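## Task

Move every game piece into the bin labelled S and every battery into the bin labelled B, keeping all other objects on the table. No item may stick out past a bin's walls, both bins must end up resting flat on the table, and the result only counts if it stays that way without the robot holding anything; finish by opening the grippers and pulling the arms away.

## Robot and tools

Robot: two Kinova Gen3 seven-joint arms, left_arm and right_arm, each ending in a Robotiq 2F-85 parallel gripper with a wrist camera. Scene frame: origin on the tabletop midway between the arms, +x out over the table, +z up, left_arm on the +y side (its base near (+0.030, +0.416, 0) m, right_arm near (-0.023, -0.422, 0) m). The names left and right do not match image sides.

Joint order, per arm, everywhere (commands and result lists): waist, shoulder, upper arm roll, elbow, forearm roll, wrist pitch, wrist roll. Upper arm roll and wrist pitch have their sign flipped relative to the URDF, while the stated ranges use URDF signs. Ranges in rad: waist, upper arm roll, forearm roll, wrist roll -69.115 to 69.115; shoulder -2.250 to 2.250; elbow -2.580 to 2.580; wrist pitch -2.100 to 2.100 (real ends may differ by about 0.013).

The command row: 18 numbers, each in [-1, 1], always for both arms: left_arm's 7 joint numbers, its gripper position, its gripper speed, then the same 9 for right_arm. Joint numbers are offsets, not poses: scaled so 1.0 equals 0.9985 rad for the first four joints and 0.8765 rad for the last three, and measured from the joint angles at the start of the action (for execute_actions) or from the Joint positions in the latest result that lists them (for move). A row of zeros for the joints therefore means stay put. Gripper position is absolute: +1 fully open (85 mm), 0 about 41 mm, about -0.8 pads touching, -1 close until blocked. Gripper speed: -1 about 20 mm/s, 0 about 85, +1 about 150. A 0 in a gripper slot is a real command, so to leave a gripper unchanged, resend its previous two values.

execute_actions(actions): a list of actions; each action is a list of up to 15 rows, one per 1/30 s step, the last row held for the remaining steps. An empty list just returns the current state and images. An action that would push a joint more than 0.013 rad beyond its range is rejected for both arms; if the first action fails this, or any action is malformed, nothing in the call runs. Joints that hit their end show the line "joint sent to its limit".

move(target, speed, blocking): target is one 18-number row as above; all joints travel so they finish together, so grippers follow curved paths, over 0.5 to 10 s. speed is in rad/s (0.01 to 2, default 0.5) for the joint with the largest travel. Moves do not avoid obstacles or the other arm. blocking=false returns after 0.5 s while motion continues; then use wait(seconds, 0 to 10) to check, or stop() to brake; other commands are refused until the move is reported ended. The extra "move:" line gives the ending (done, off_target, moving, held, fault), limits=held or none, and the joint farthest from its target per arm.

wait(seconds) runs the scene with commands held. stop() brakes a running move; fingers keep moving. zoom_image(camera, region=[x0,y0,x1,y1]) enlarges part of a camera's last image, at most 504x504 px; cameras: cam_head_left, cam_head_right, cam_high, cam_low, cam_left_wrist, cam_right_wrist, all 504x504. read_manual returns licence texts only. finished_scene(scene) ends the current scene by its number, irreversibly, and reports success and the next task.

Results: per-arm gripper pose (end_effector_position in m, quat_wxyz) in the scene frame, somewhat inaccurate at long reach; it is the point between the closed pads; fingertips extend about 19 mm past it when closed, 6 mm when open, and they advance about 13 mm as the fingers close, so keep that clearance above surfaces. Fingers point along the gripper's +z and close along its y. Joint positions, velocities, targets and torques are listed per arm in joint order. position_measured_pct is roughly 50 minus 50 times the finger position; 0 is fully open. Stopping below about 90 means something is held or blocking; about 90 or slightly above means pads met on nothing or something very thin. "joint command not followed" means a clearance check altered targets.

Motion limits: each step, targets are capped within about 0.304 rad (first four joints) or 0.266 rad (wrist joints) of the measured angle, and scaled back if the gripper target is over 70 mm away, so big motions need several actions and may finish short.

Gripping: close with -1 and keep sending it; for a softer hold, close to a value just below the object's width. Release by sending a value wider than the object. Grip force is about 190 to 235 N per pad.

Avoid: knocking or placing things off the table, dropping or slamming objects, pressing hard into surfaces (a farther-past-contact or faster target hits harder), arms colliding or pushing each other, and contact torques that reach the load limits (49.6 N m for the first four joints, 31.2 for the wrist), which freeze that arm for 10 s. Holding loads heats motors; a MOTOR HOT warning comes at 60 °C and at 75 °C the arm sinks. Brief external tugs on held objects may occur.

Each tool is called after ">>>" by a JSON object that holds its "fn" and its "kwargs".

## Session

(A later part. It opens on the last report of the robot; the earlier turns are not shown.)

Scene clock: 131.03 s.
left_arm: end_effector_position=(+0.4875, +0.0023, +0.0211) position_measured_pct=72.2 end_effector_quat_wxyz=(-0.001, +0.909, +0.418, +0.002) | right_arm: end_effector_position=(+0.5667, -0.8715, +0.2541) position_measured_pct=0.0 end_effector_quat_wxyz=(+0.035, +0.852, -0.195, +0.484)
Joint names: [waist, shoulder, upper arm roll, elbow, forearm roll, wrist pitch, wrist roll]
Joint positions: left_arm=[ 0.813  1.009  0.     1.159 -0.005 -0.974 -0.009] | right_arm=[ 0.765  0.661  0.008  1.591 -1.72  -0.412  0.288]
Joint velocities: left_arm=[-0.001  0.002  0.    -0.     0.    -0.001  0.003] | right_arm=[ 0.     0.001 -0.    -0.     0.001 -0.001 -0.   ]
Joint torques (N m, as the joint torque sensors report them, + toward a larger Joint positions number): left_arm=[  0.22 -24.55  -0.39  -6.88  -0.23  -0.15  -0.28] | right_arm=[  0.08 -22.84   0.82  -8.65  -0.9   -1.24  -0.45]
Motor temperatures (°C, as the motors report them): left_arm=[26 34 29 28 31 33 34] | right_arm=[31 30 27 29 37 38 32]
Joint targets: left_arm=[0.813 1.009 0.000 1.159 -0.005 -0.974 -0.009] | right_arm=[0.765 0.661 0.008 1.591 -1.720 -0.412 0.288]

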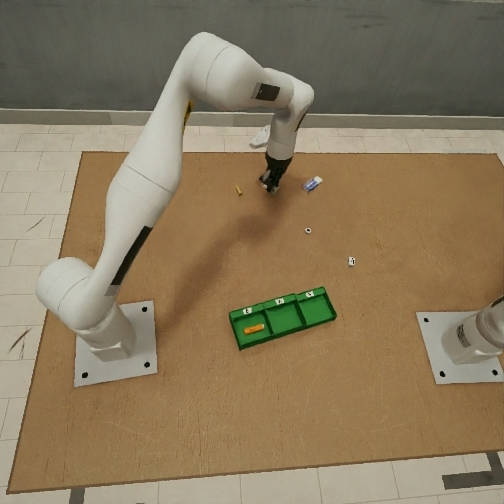

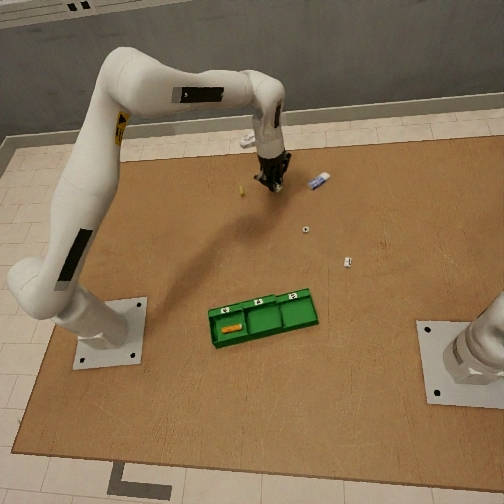

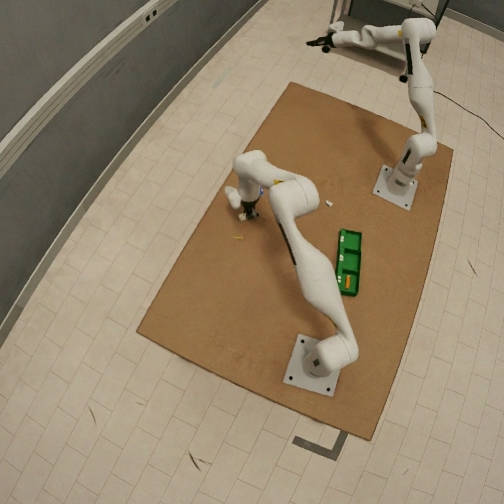

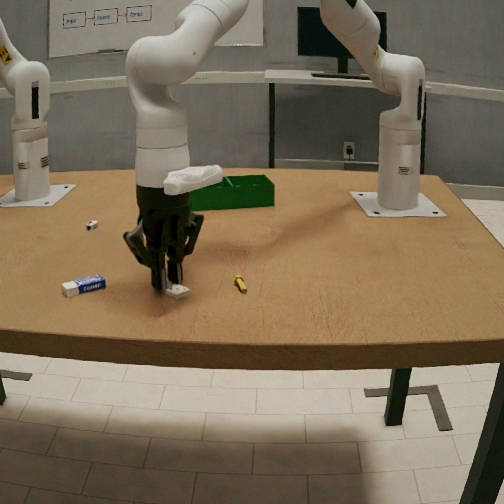

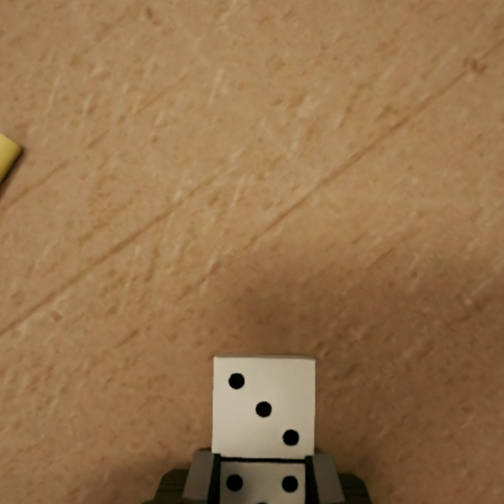

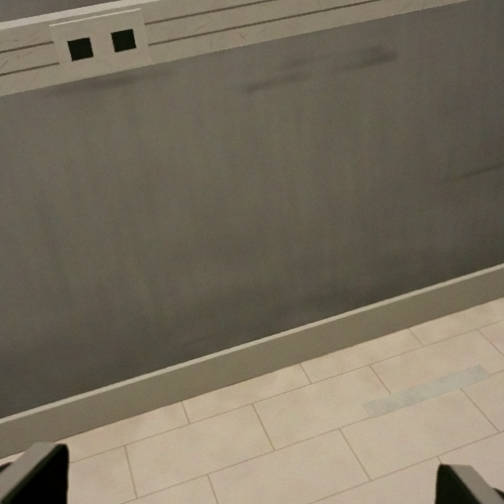

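>>> {"fn": "move", "kwargs": {"target": [0,-0.135,0,-0.094,0,-0.261,0.96,-1,1,0,0,0,0,0,0,0,1,0], "speed": 0.8}}

>>> {"fn": "move", "kwargs": {"target": [0.707,-0.271,0,0.55,0,0.318,0.96,-1,1,0,0,0,0,0,0,0,1,0], "speed": 0.9}}

Scene clock: 152.23 s.
left_arm: end_effector_position=(+0.4875, +0.0025, +0.1304) position_measured_pct=72.2 end_effector_quat_wxyz=(+0.000, +0.658, +0.753, +0.003) | right_arm: end_effector_position=(+0.5667, -0.8715, +0.2541) position_measured_pct=0.0 end_effector_quat_wxyz=(+0.035, +0.852, -0.195, +0.484)
Joint names: [waist, shoulder, upper arm roll, elbow, forearm roll, wrist pitch, wrist roll]
Joint positions: left_arm=[ 0.813  0.874  0.     1.065 -0.005 -1.202  0.833] | right_arm=[ 0.765  0.661  0.008  1.591 -1.72  -0.412  0.288]
Joint velocities: left_arm=[-0.    -0.001  0.     0.    -0.     0.    -0.   ] | right_arm=[ 0.     0.002 -0.    -0.    -0.001  0.    -0.   ]
Joint torques (N m, as the joint torque sensors report them, + toward a larger Joint positions number): left_arm=[  0.17 -23.87  -0.32  -7.68  -0.26  -0.23  -0.21] | right_arm=[  0.15 -22.73   0.88  -8.66  -0.89  -1.14  -0.32]
Motor temperatures (°C, as the motors report them): left_arm=[26 35 29 28 31 33 34] | right_arm=[31 30 27 29 37 38 32]
Joint targets: left_arm=[0.813 0.874 0.000 1.065 -0.005 -1.202 0.833] | right_arm=[0.765 0.661 0.008 1.591 -1.720 -0.412 0.288]
move: done; limits=none; left_arm: farthest joint: the waist, 0.000 radians from its target (0.000 radians at the start); right_arm: farthest joint: the waist, 0.000 radians from its target (0.000 radians at the start)

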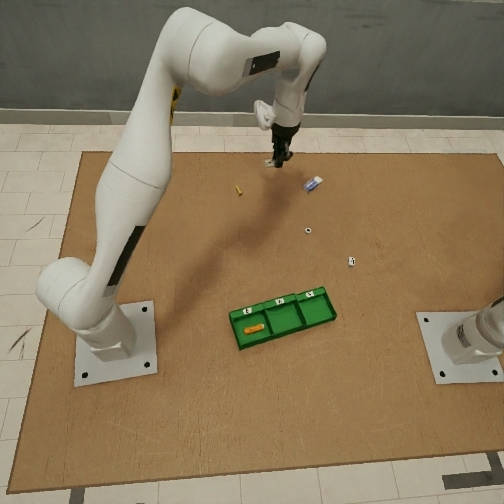

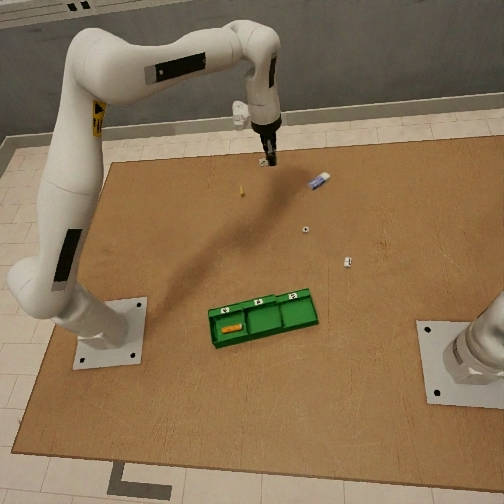

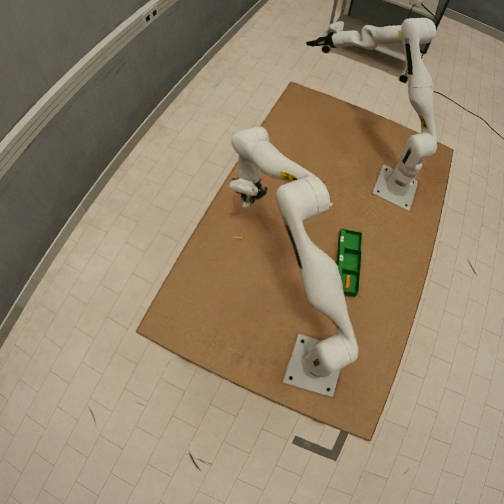

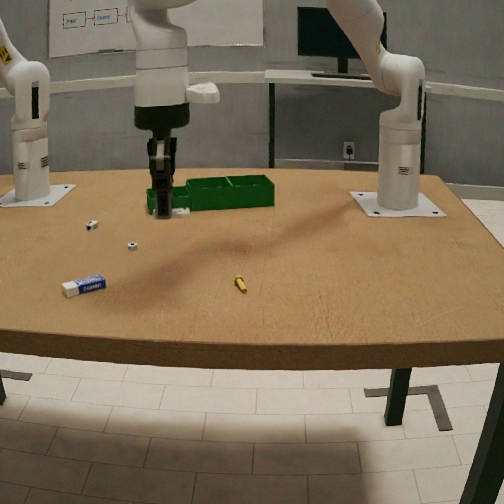

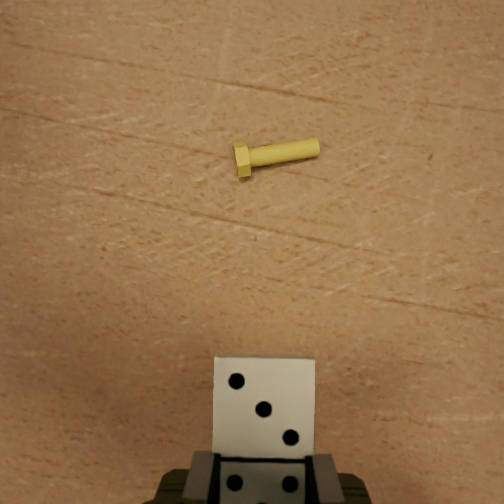

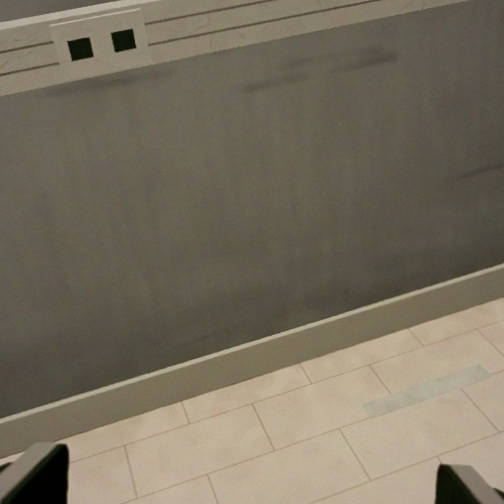

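Scene clock: 153.90 s.
left_arm: end_effector_position=(+0.0889, -0.0709, +0.1305) position_measured_pct=72.2 end_effector_quat_wxyz=(+0.002, +0.606, +0.795, +0.002) | right_arm: end_effector_position=(+0.5667, -0.8715, +0.2541) position_measured_pct=0.0 end_effector_quat_wxyz=(+0.035, +0.852, -0.195, +0.484)
Joint names: [waist, shoulder, upper arm roll, elbow, forearm roll, wrist pitch, wrist roll]
Joint positions: left_arm=[ 1.519  0.604  0.     1.614 -0.005 -0.924  1.674] | right_arm=[ 0.765  0.661  0.008  1.591 -1.72  -0.412  0.288]
Joint velocities: left_arm=[ 0.002 -0.002 -0.    -0.001  0.001  0.    -0.002] | right_arm=[ 0.001 -0.     0.    -0.    -0.    -0.001  0.   ]
Joint torques (N m, as the joint torque sensors report them, + toward a larger Joint positions number): left_arm=[  0.17 -18.67  -0.16  -6.47  -0.12  -0.23  -0.28] | right_arm=[  0.18 -22.71   0.89  -8.64  -0.89  -1.21  -0.28]
Motor temperatures (°C, as the motors report them): left_arm=[26 35 29 28 31 33 34] | right_arm=[31 30 27 29 37 38 32]
Joint targets: left_arm=[1.519 0.603 0.000 1.614 -0.005 -0.924 1.674] | right_arm=[0.765 0.661 0.008 1.591 -1.720 -0.412 0.288]
move: done; limits=none; left_arm: farthest joint: the waist, 0.000 radians from its target (0.706 radians at the start); right_arm: farthest joint: the waist, 0.000 radians from its target (0.000 radians at the start)

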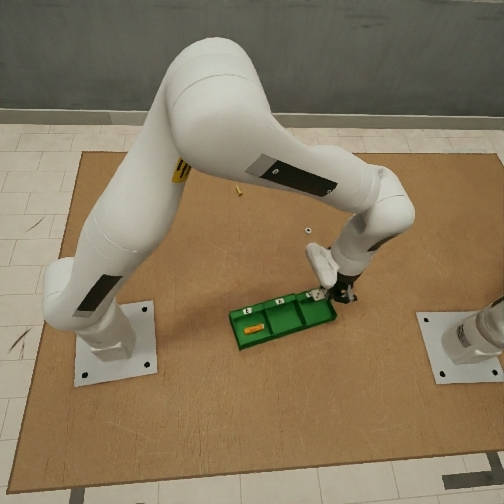

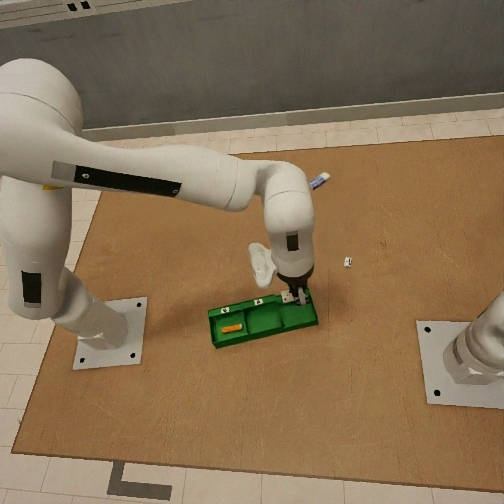

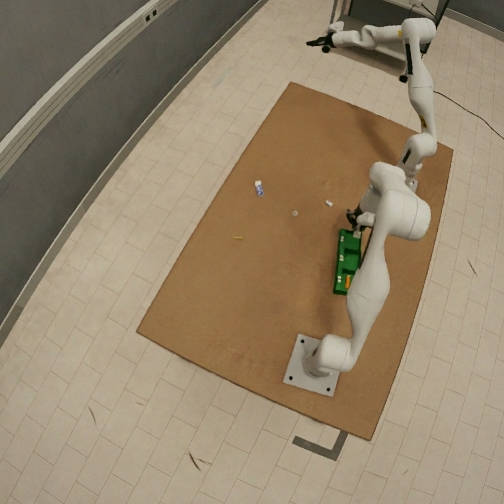

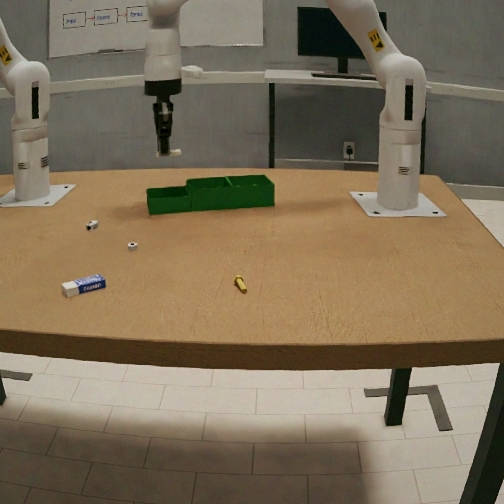

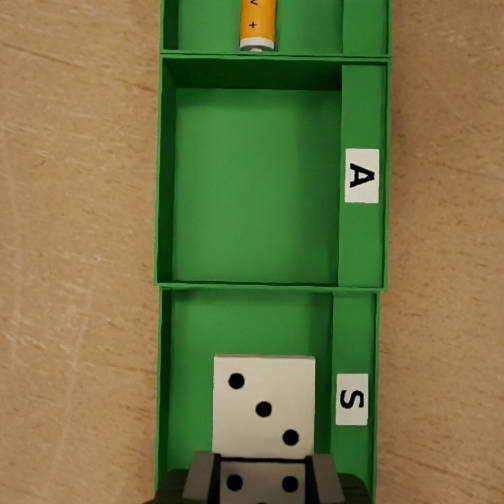

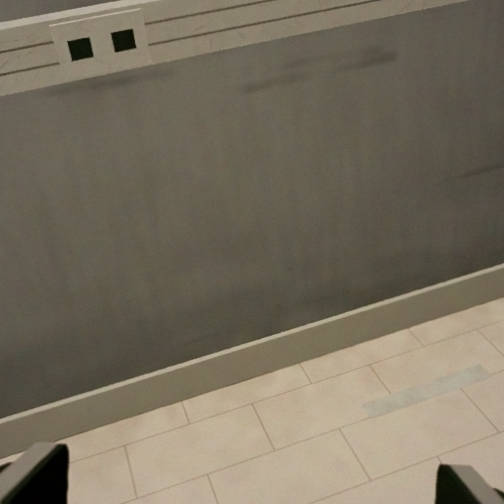

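>>> {"fn": "move", "kwargs": {"target": [0.013,0.164,0,0.075,0,0.274,0.015,-1,1,0,0,0,0,0,0,0,1,0], "speed": 0.3}}

>>> {"fn": "execute_actions", "kwargs": {"actions": [[[0,0,0,0,0,0,0,-0.1,0,0,0,0,0,0,0,0,1,0]],[[0,0,0,0,0,0,0,-0.1,0,0,0,0,0,0,0,0,1,0]]]}}

Scene clock: 162.93 s.
left_arm: end_effector_position=(+0.0826, -0.0735, +0.0331) position_measured_pct=72.2 end_effector_quat_wxyz=(+0.002, +0.607, +0.795, +0.001) | right_arm: end_effector_position=(+0.5667, -0.8715, +0.2541) position_measured_pct=0.0 end_effector_quat_wxyz=(+0.035, +0.852, -0.195, +0.484)
Joint names: [waist, shoulder, upper arm roll, elbow, forearm roll, wrist pitch, wrist roll]
Joint positions: left_arm=[ 1.532  0.767  0.     1.689 -0.005 -0.684  1.687] | right_arm=[ 0.765  0.661  0.008  1.591 -1.72  -0.412  0.288]
Joint velocities: left_arm=[-0.     0.002  0.    -0.     0.001  0.001 -0.   ] | right_arm=[ 0.     0.    -0.     0.001 -0.    -0.    -0.   ]
Joint torques (N m, as the joint torque sensors report them, + toward a larger Joint positions number): left_arm=[  0.07 -20.04  -0.29  -5.21  -0.16  -0.18  -0.21] | right_arm=[  0.05 -22.78   0.91  -8.52  -0.95  -1.35  -0.3 ]
Motor temperatures (°C, as the motors report them): left_arm=[26 35 29 28 31 33 34] | right_arm=[31 30 27 29 37 38 32]
Joint targets: left_arm=[1.532 0.767 0.000 1.689 -0.005 -0.684 1.687] | right_arm=[0.765 0.661 0.008 1.591 -1.720 -0.412 0.288]
move: done; limits=none; left_arm: farthest joint: the shoulder, 0.001 radians from its target (0.164 radians at the start); right_arm: farthest joint: the waist, 0.000 radians from its target (0.000 radians at the start)

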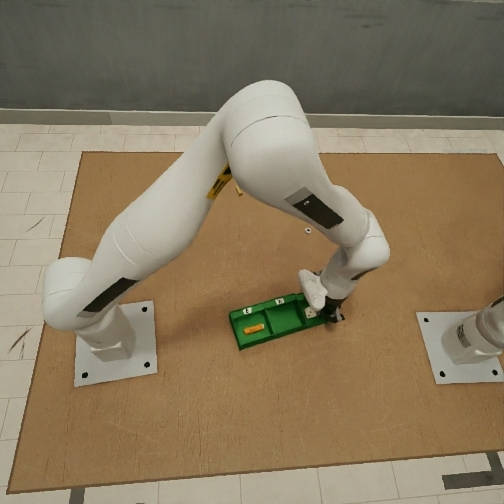

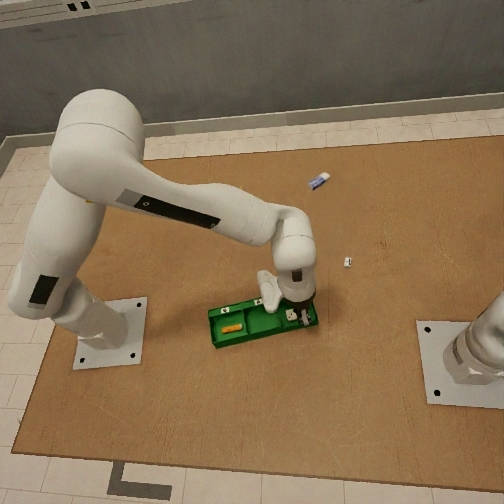

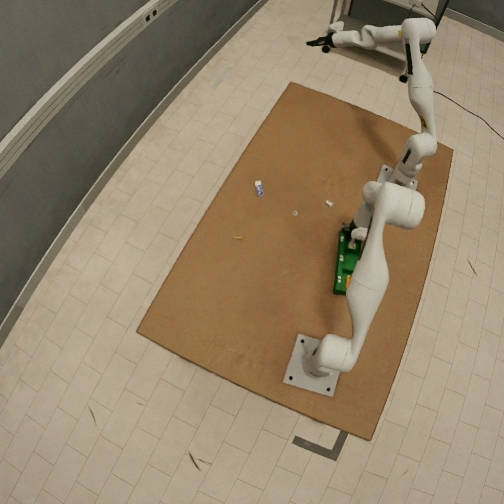

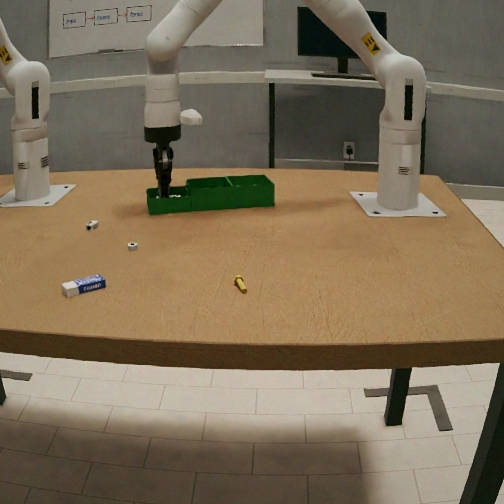

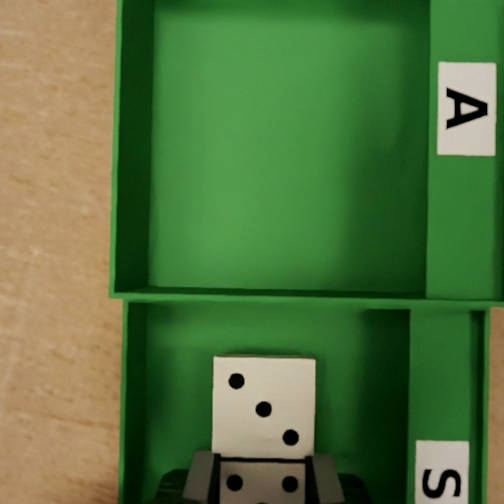

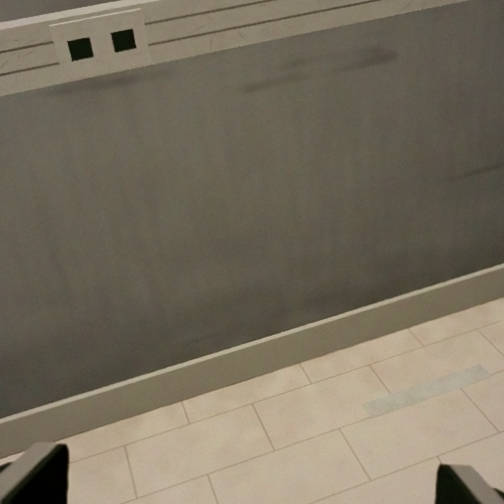

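Scene clock: 163.93 s.
left_arm: end_effector_position=(+0.0826, -0.0735, +0.0331) position_measured_pct=54.8 end_effector_quat_wxyz=(+0.002, +0.607, +0.795, +0.001) | right_arm: end_effector_position=(+0.5667, -0.8715, +0.2541) position_measured_pct=0.0 end_effector_quat_wxyz=(+0.035, +0.852, -0.195, +0.484)
Joint names: [waist, shoulder, upper arm roll, elbow, forearm roll, wrist pitch, wrist roll]
Joint positions: left_arm=[ 1.532  0.767  0.     1.689 -0.005 -0.684  1.687] | right_arm=[ 0.765  0.661  0.008  1.591 -1.72  -0.412  0.288]
Joint velocities: left_arm=[-0.     0.001  0.     0.    -0.    -0.     0.001] | right_arm=[-0.    -0.001 -0.     0.001 -0.001  0.     0.   ]
Joint torques (N m, as the joint torque sensors report them, + toward a larger Joint positions number): left_arm=[  0.15 -19.81  -0.31  -5.09  -0.18  -0.24  -0.25] | right_arm=[  0.12 -22.77   0.73  -8.57  -0.93  -1.25  -0.35]
Motor temperatures (°C, as the motors report them): left_arm=[26 35 29 28 31 33 34] | right_arm=[31 30 27 29 37 38 32]
Joint targets: left_arm=[1.532 0.767 0.000 1.689 -0.005 -0.684 1.687] | right_arm=[0.765 0.661 0.008 1.591 -1.720 -0.412 0.288]

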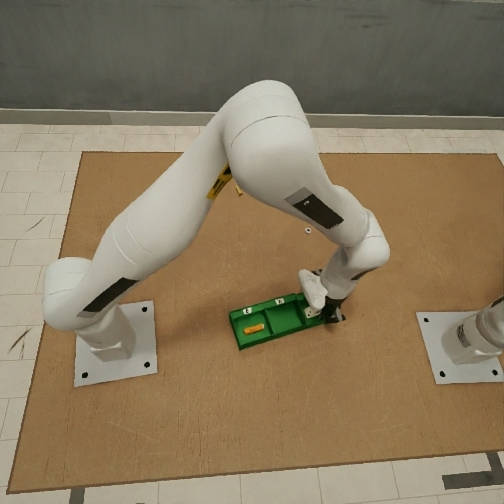

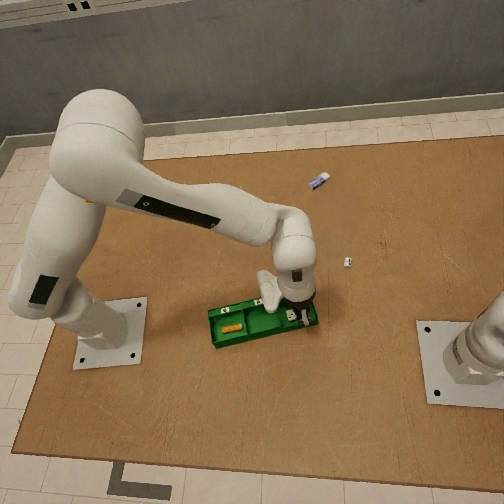

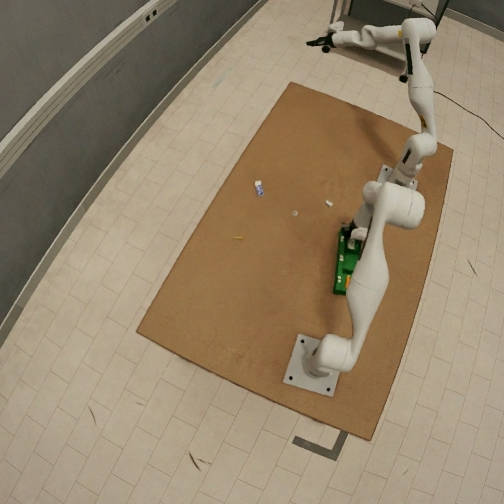

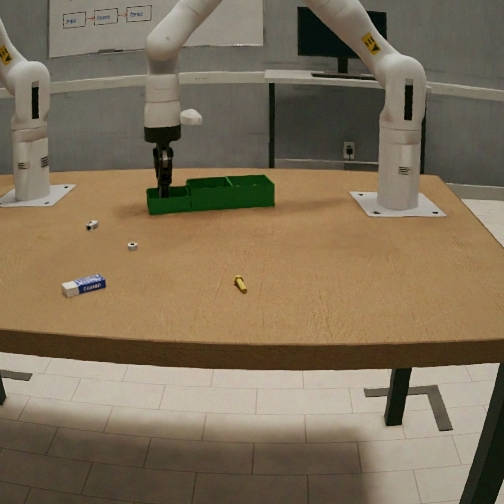

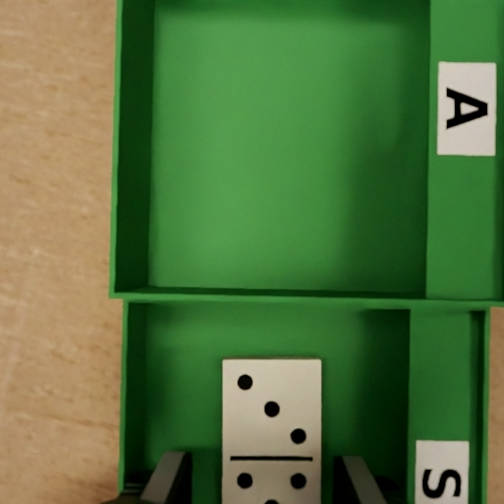

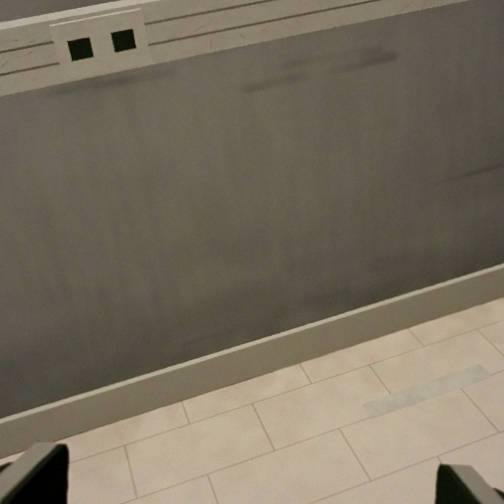

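Released. Lift and retreat.

>>> {"fn": "move", "kwargs": {"target": [0,-0.164,0,-0.075,0,-0.274,0,-0.1,1,0,0,0,0,0,0,0,1,0], "speed": 0.5}}

>>> {"fn": "move", "kwargs": {"target": [-0.9,-0.2,0,0,0,-0.2,0,0.5,1,0,0,0,0,0,0,0,1,0], "speed": 1.0}}

Scene clock: 168.67 s.
left_arm: end_effector_position=(+0.0826, -0.0716, +0.1305) position_measured_pct=54.8 end_effector_quat_wxyz=(+0.002, +0.606, +0.795, +0.002) | right_arm: end_effector_position=(+0.5667, -0.8715, +0.2541) position_measured_pct=0.0 end_effector_quat_wxyz=(+0.035, +0.852, -0.195, +0.484)
Joint names: [waist, shoulder, upper arm roll, elbow, forearm roll, wrist pitch, wrist roll]
Joint positions: left_arm=[ 1.532  0.604  0.     1.614 -0.005 -0.924  1.687] | right_arm=[ 0.765  0.661  0.008  1.591 -1.72  -0.412  0.288]
Joint velocities: left_arm=[ 0.001 -0.002  0.    -0.    -0.     0.    -0.001] | right_arm=[-0.     0.     0.     0.     0.001 -0.001 -0.   ]
Joint torques (N m, as the joint torque sensors report them, + toward a larger Joint positions number): left_arm=[  0.09 -18.8   -0.33  -6.58  -0.2   -0.31  -0.28] | right_arm=[  0.   -22.8    0.85  -8.5   -0.89  -1.19  -0.3 ]
Motor temperatures (°C, as the motors report them): left_arm=[26 35 29 28 31 33 34] | right_arm=[31 30 27 29 37 38 32]
Joint targets: left_arm=[1.532 0.603 0.000 1.614 -0.005 -0.924 1.687] | right_arm=[0.765 0.661 0.008 1.591 -1.720 -0.412 0.288]
move: done; limits=none; left_arm: farthest joint: the waist, 0.000 radians from its target (0.000 radians at the start); right_arm: farthest joint: the waist, 0.000 radians from its target (0.000 radians at the start)

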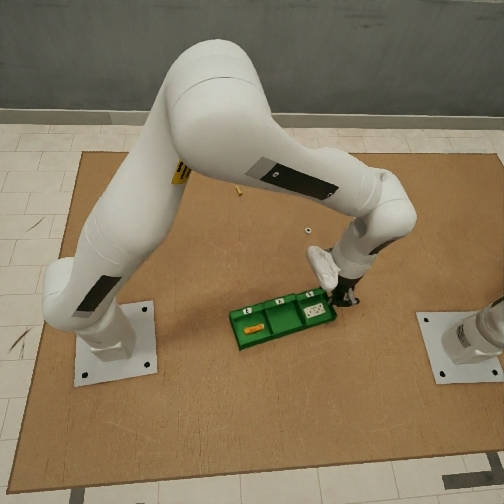

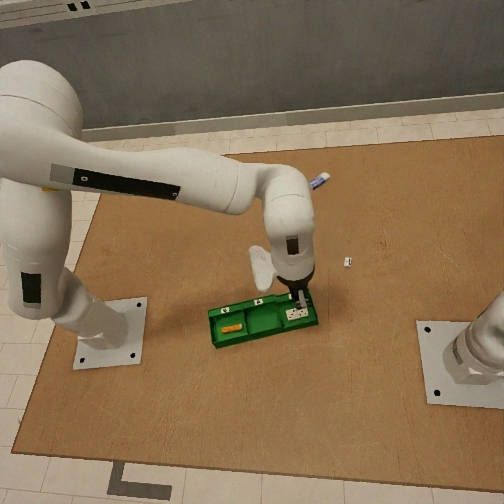

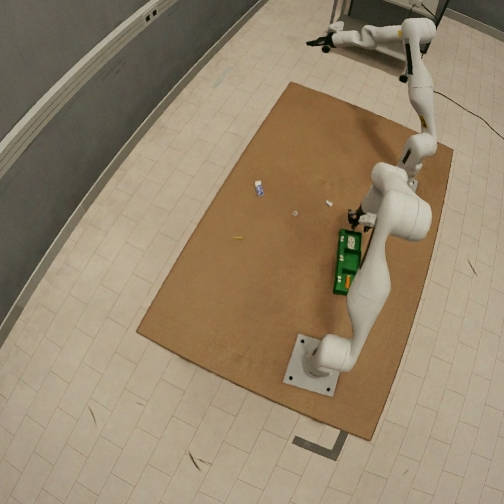

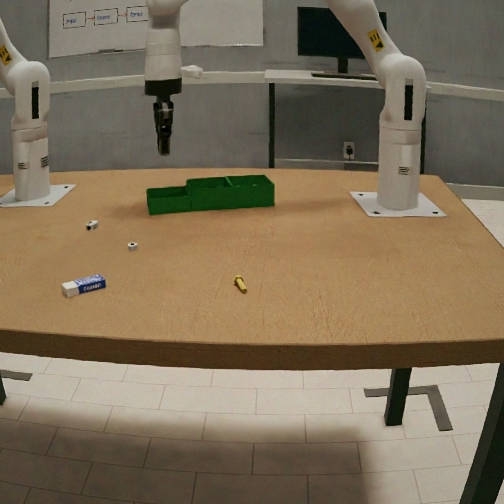

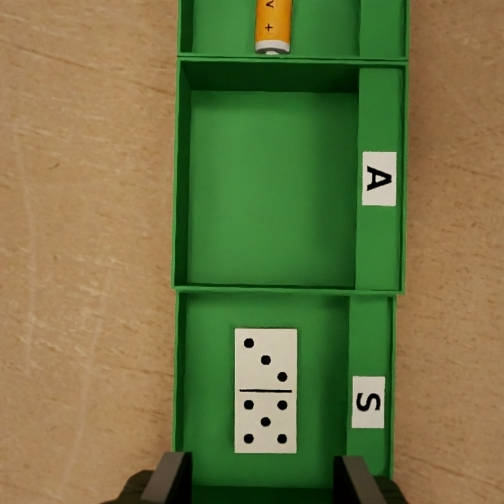

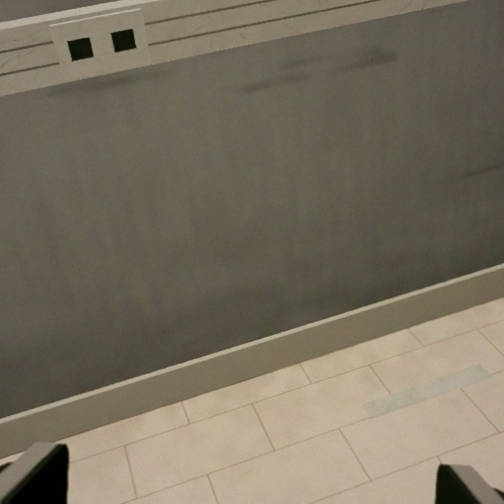

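Scene clock: 170.47 s.
left_arm: end_effector_position=(+0.4154, +0.1698, +0.2245) position_measured_pct=25.0 end_effector_quat_wxyz=(+0.012, +0.200, +0.980, -0.001) | right_arm: end_effector_position=(+0.5667, -0.8715, +0.2541) position_measured_pct=0.0 end_effector_quat_wxyz=(+0.035, +0.852, -0.195, +0.484)
Joint names: [waist, shoulder, upper arm roll, elbow, forearm roll, wrist pitch, wrist roll]
Joint positions: left_arm=[ 0.634  0.404  0.     1.614 -0.005 -1.099  1.687] | right_arm=[ 0.765  0.661  0.008  1.591 -1.72  -0.412  0.288]
Joint velocities: left_arm=[-0.002 -0.002 -0.     0.     0.    -0.001 -0.001] | right_arm=[-0.001 -0.001 -0.     0.001  0.001 -0.001  0.   ]
Joint torques (N m, as the joint torque sensors report them, + toward a larger Joint positions number): left_arm=[  0.22 -16.17  -0.15  -7.45  -0.15  -0.16  -0.25] | right_arm=[  0.02 -22.84   0.81  -8.7   -1.02  -1.28  -0.31]
Motor temperatures (°C, as the motors report them): left_arm=[26 35 29 28 31 33 34] | right_arm=[31 30 27 29 37 38 32]
Joint targets: left_arm=[0.633 0.404 0.000 1.614 -0.005 -1.099 1.687] | right_arm=[0.765 0.661 0.008 1.591 -1.720 -0.412 0.288]
move: done; limits=none; left_arm: farthest joint: the waist, 0.000 radians from its target (0.899 radians at the start); right_arm: farthest joint: the waist, 0.000 radians from its target (0.000 radians at the start)

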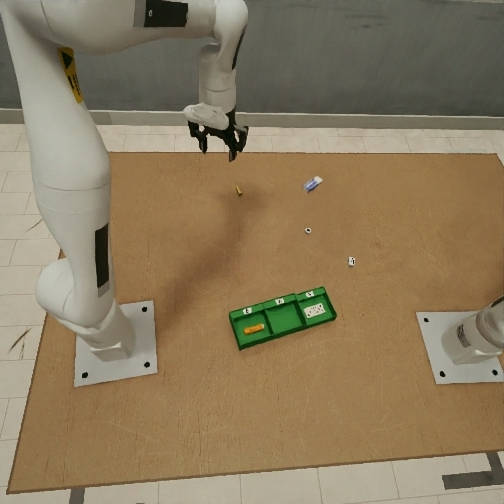

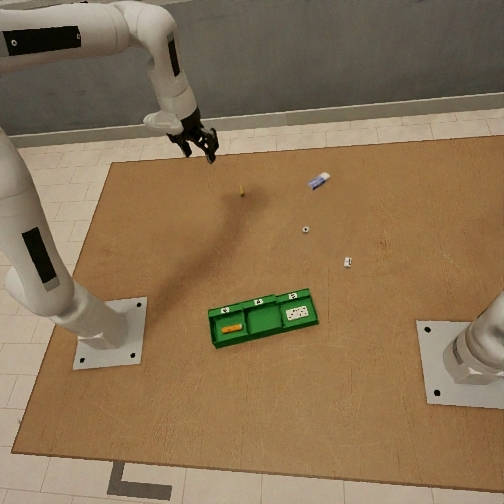

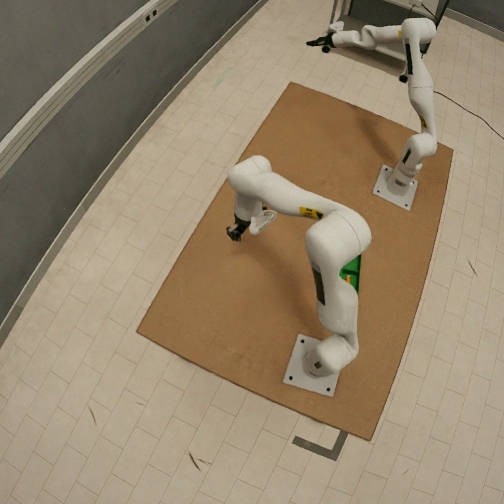

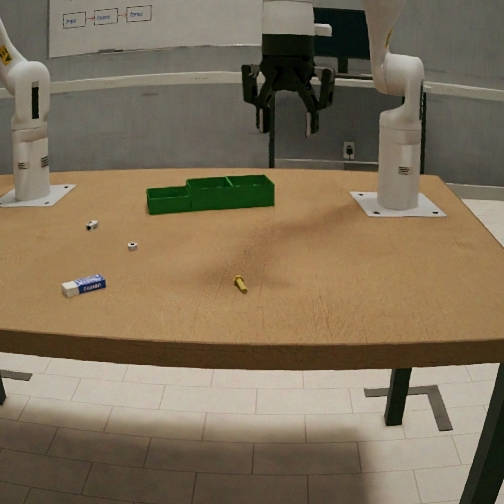

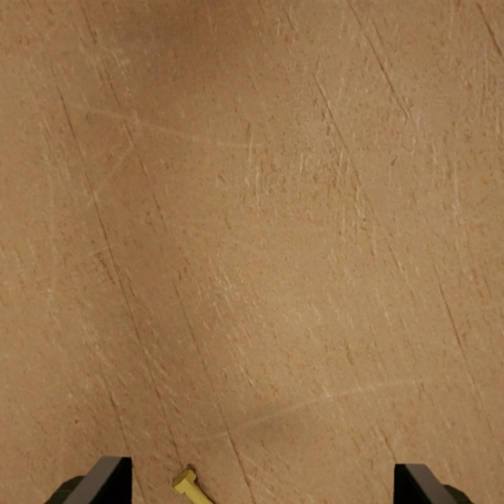

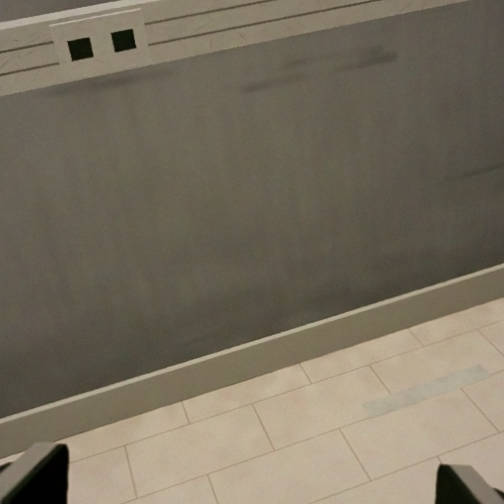

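>>> {"fn": "zoom_image", "kwargs": {"camera": "cam_head_left", "region": [290,215,370,275]}}

>>> {"fn": "zoom_image", "kwargs": {"camera": "cam_low", "region": [75,205,155,260]}}

Region (290, 215, 370, 275) of cam_head_left's 504x504 image, scaled by 6.300, with more detail than that image has; it fills the top 378 rows of this view, and the rest is white.

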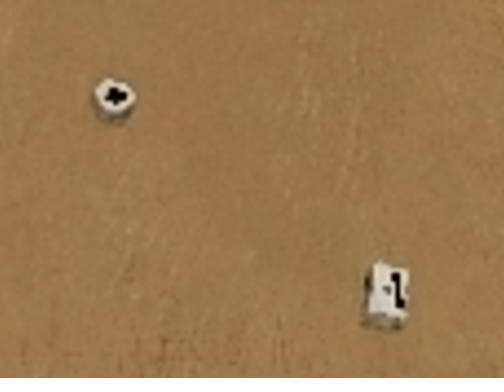

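Region (75, 205, 155, 260) of cam_low's 504x504 image, scaled by 6.300, with more detail than that image has; it fills the top 346 rows of this view, and the rest is white.

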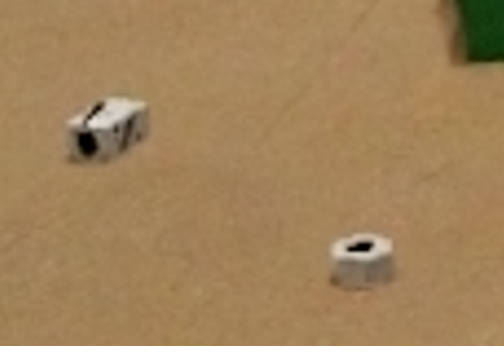

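Nut and sharpener; leave them.

>>> {"fn": "finished_scene", "kwargs": {"scene": 2}}

The scene is finished: the task was done.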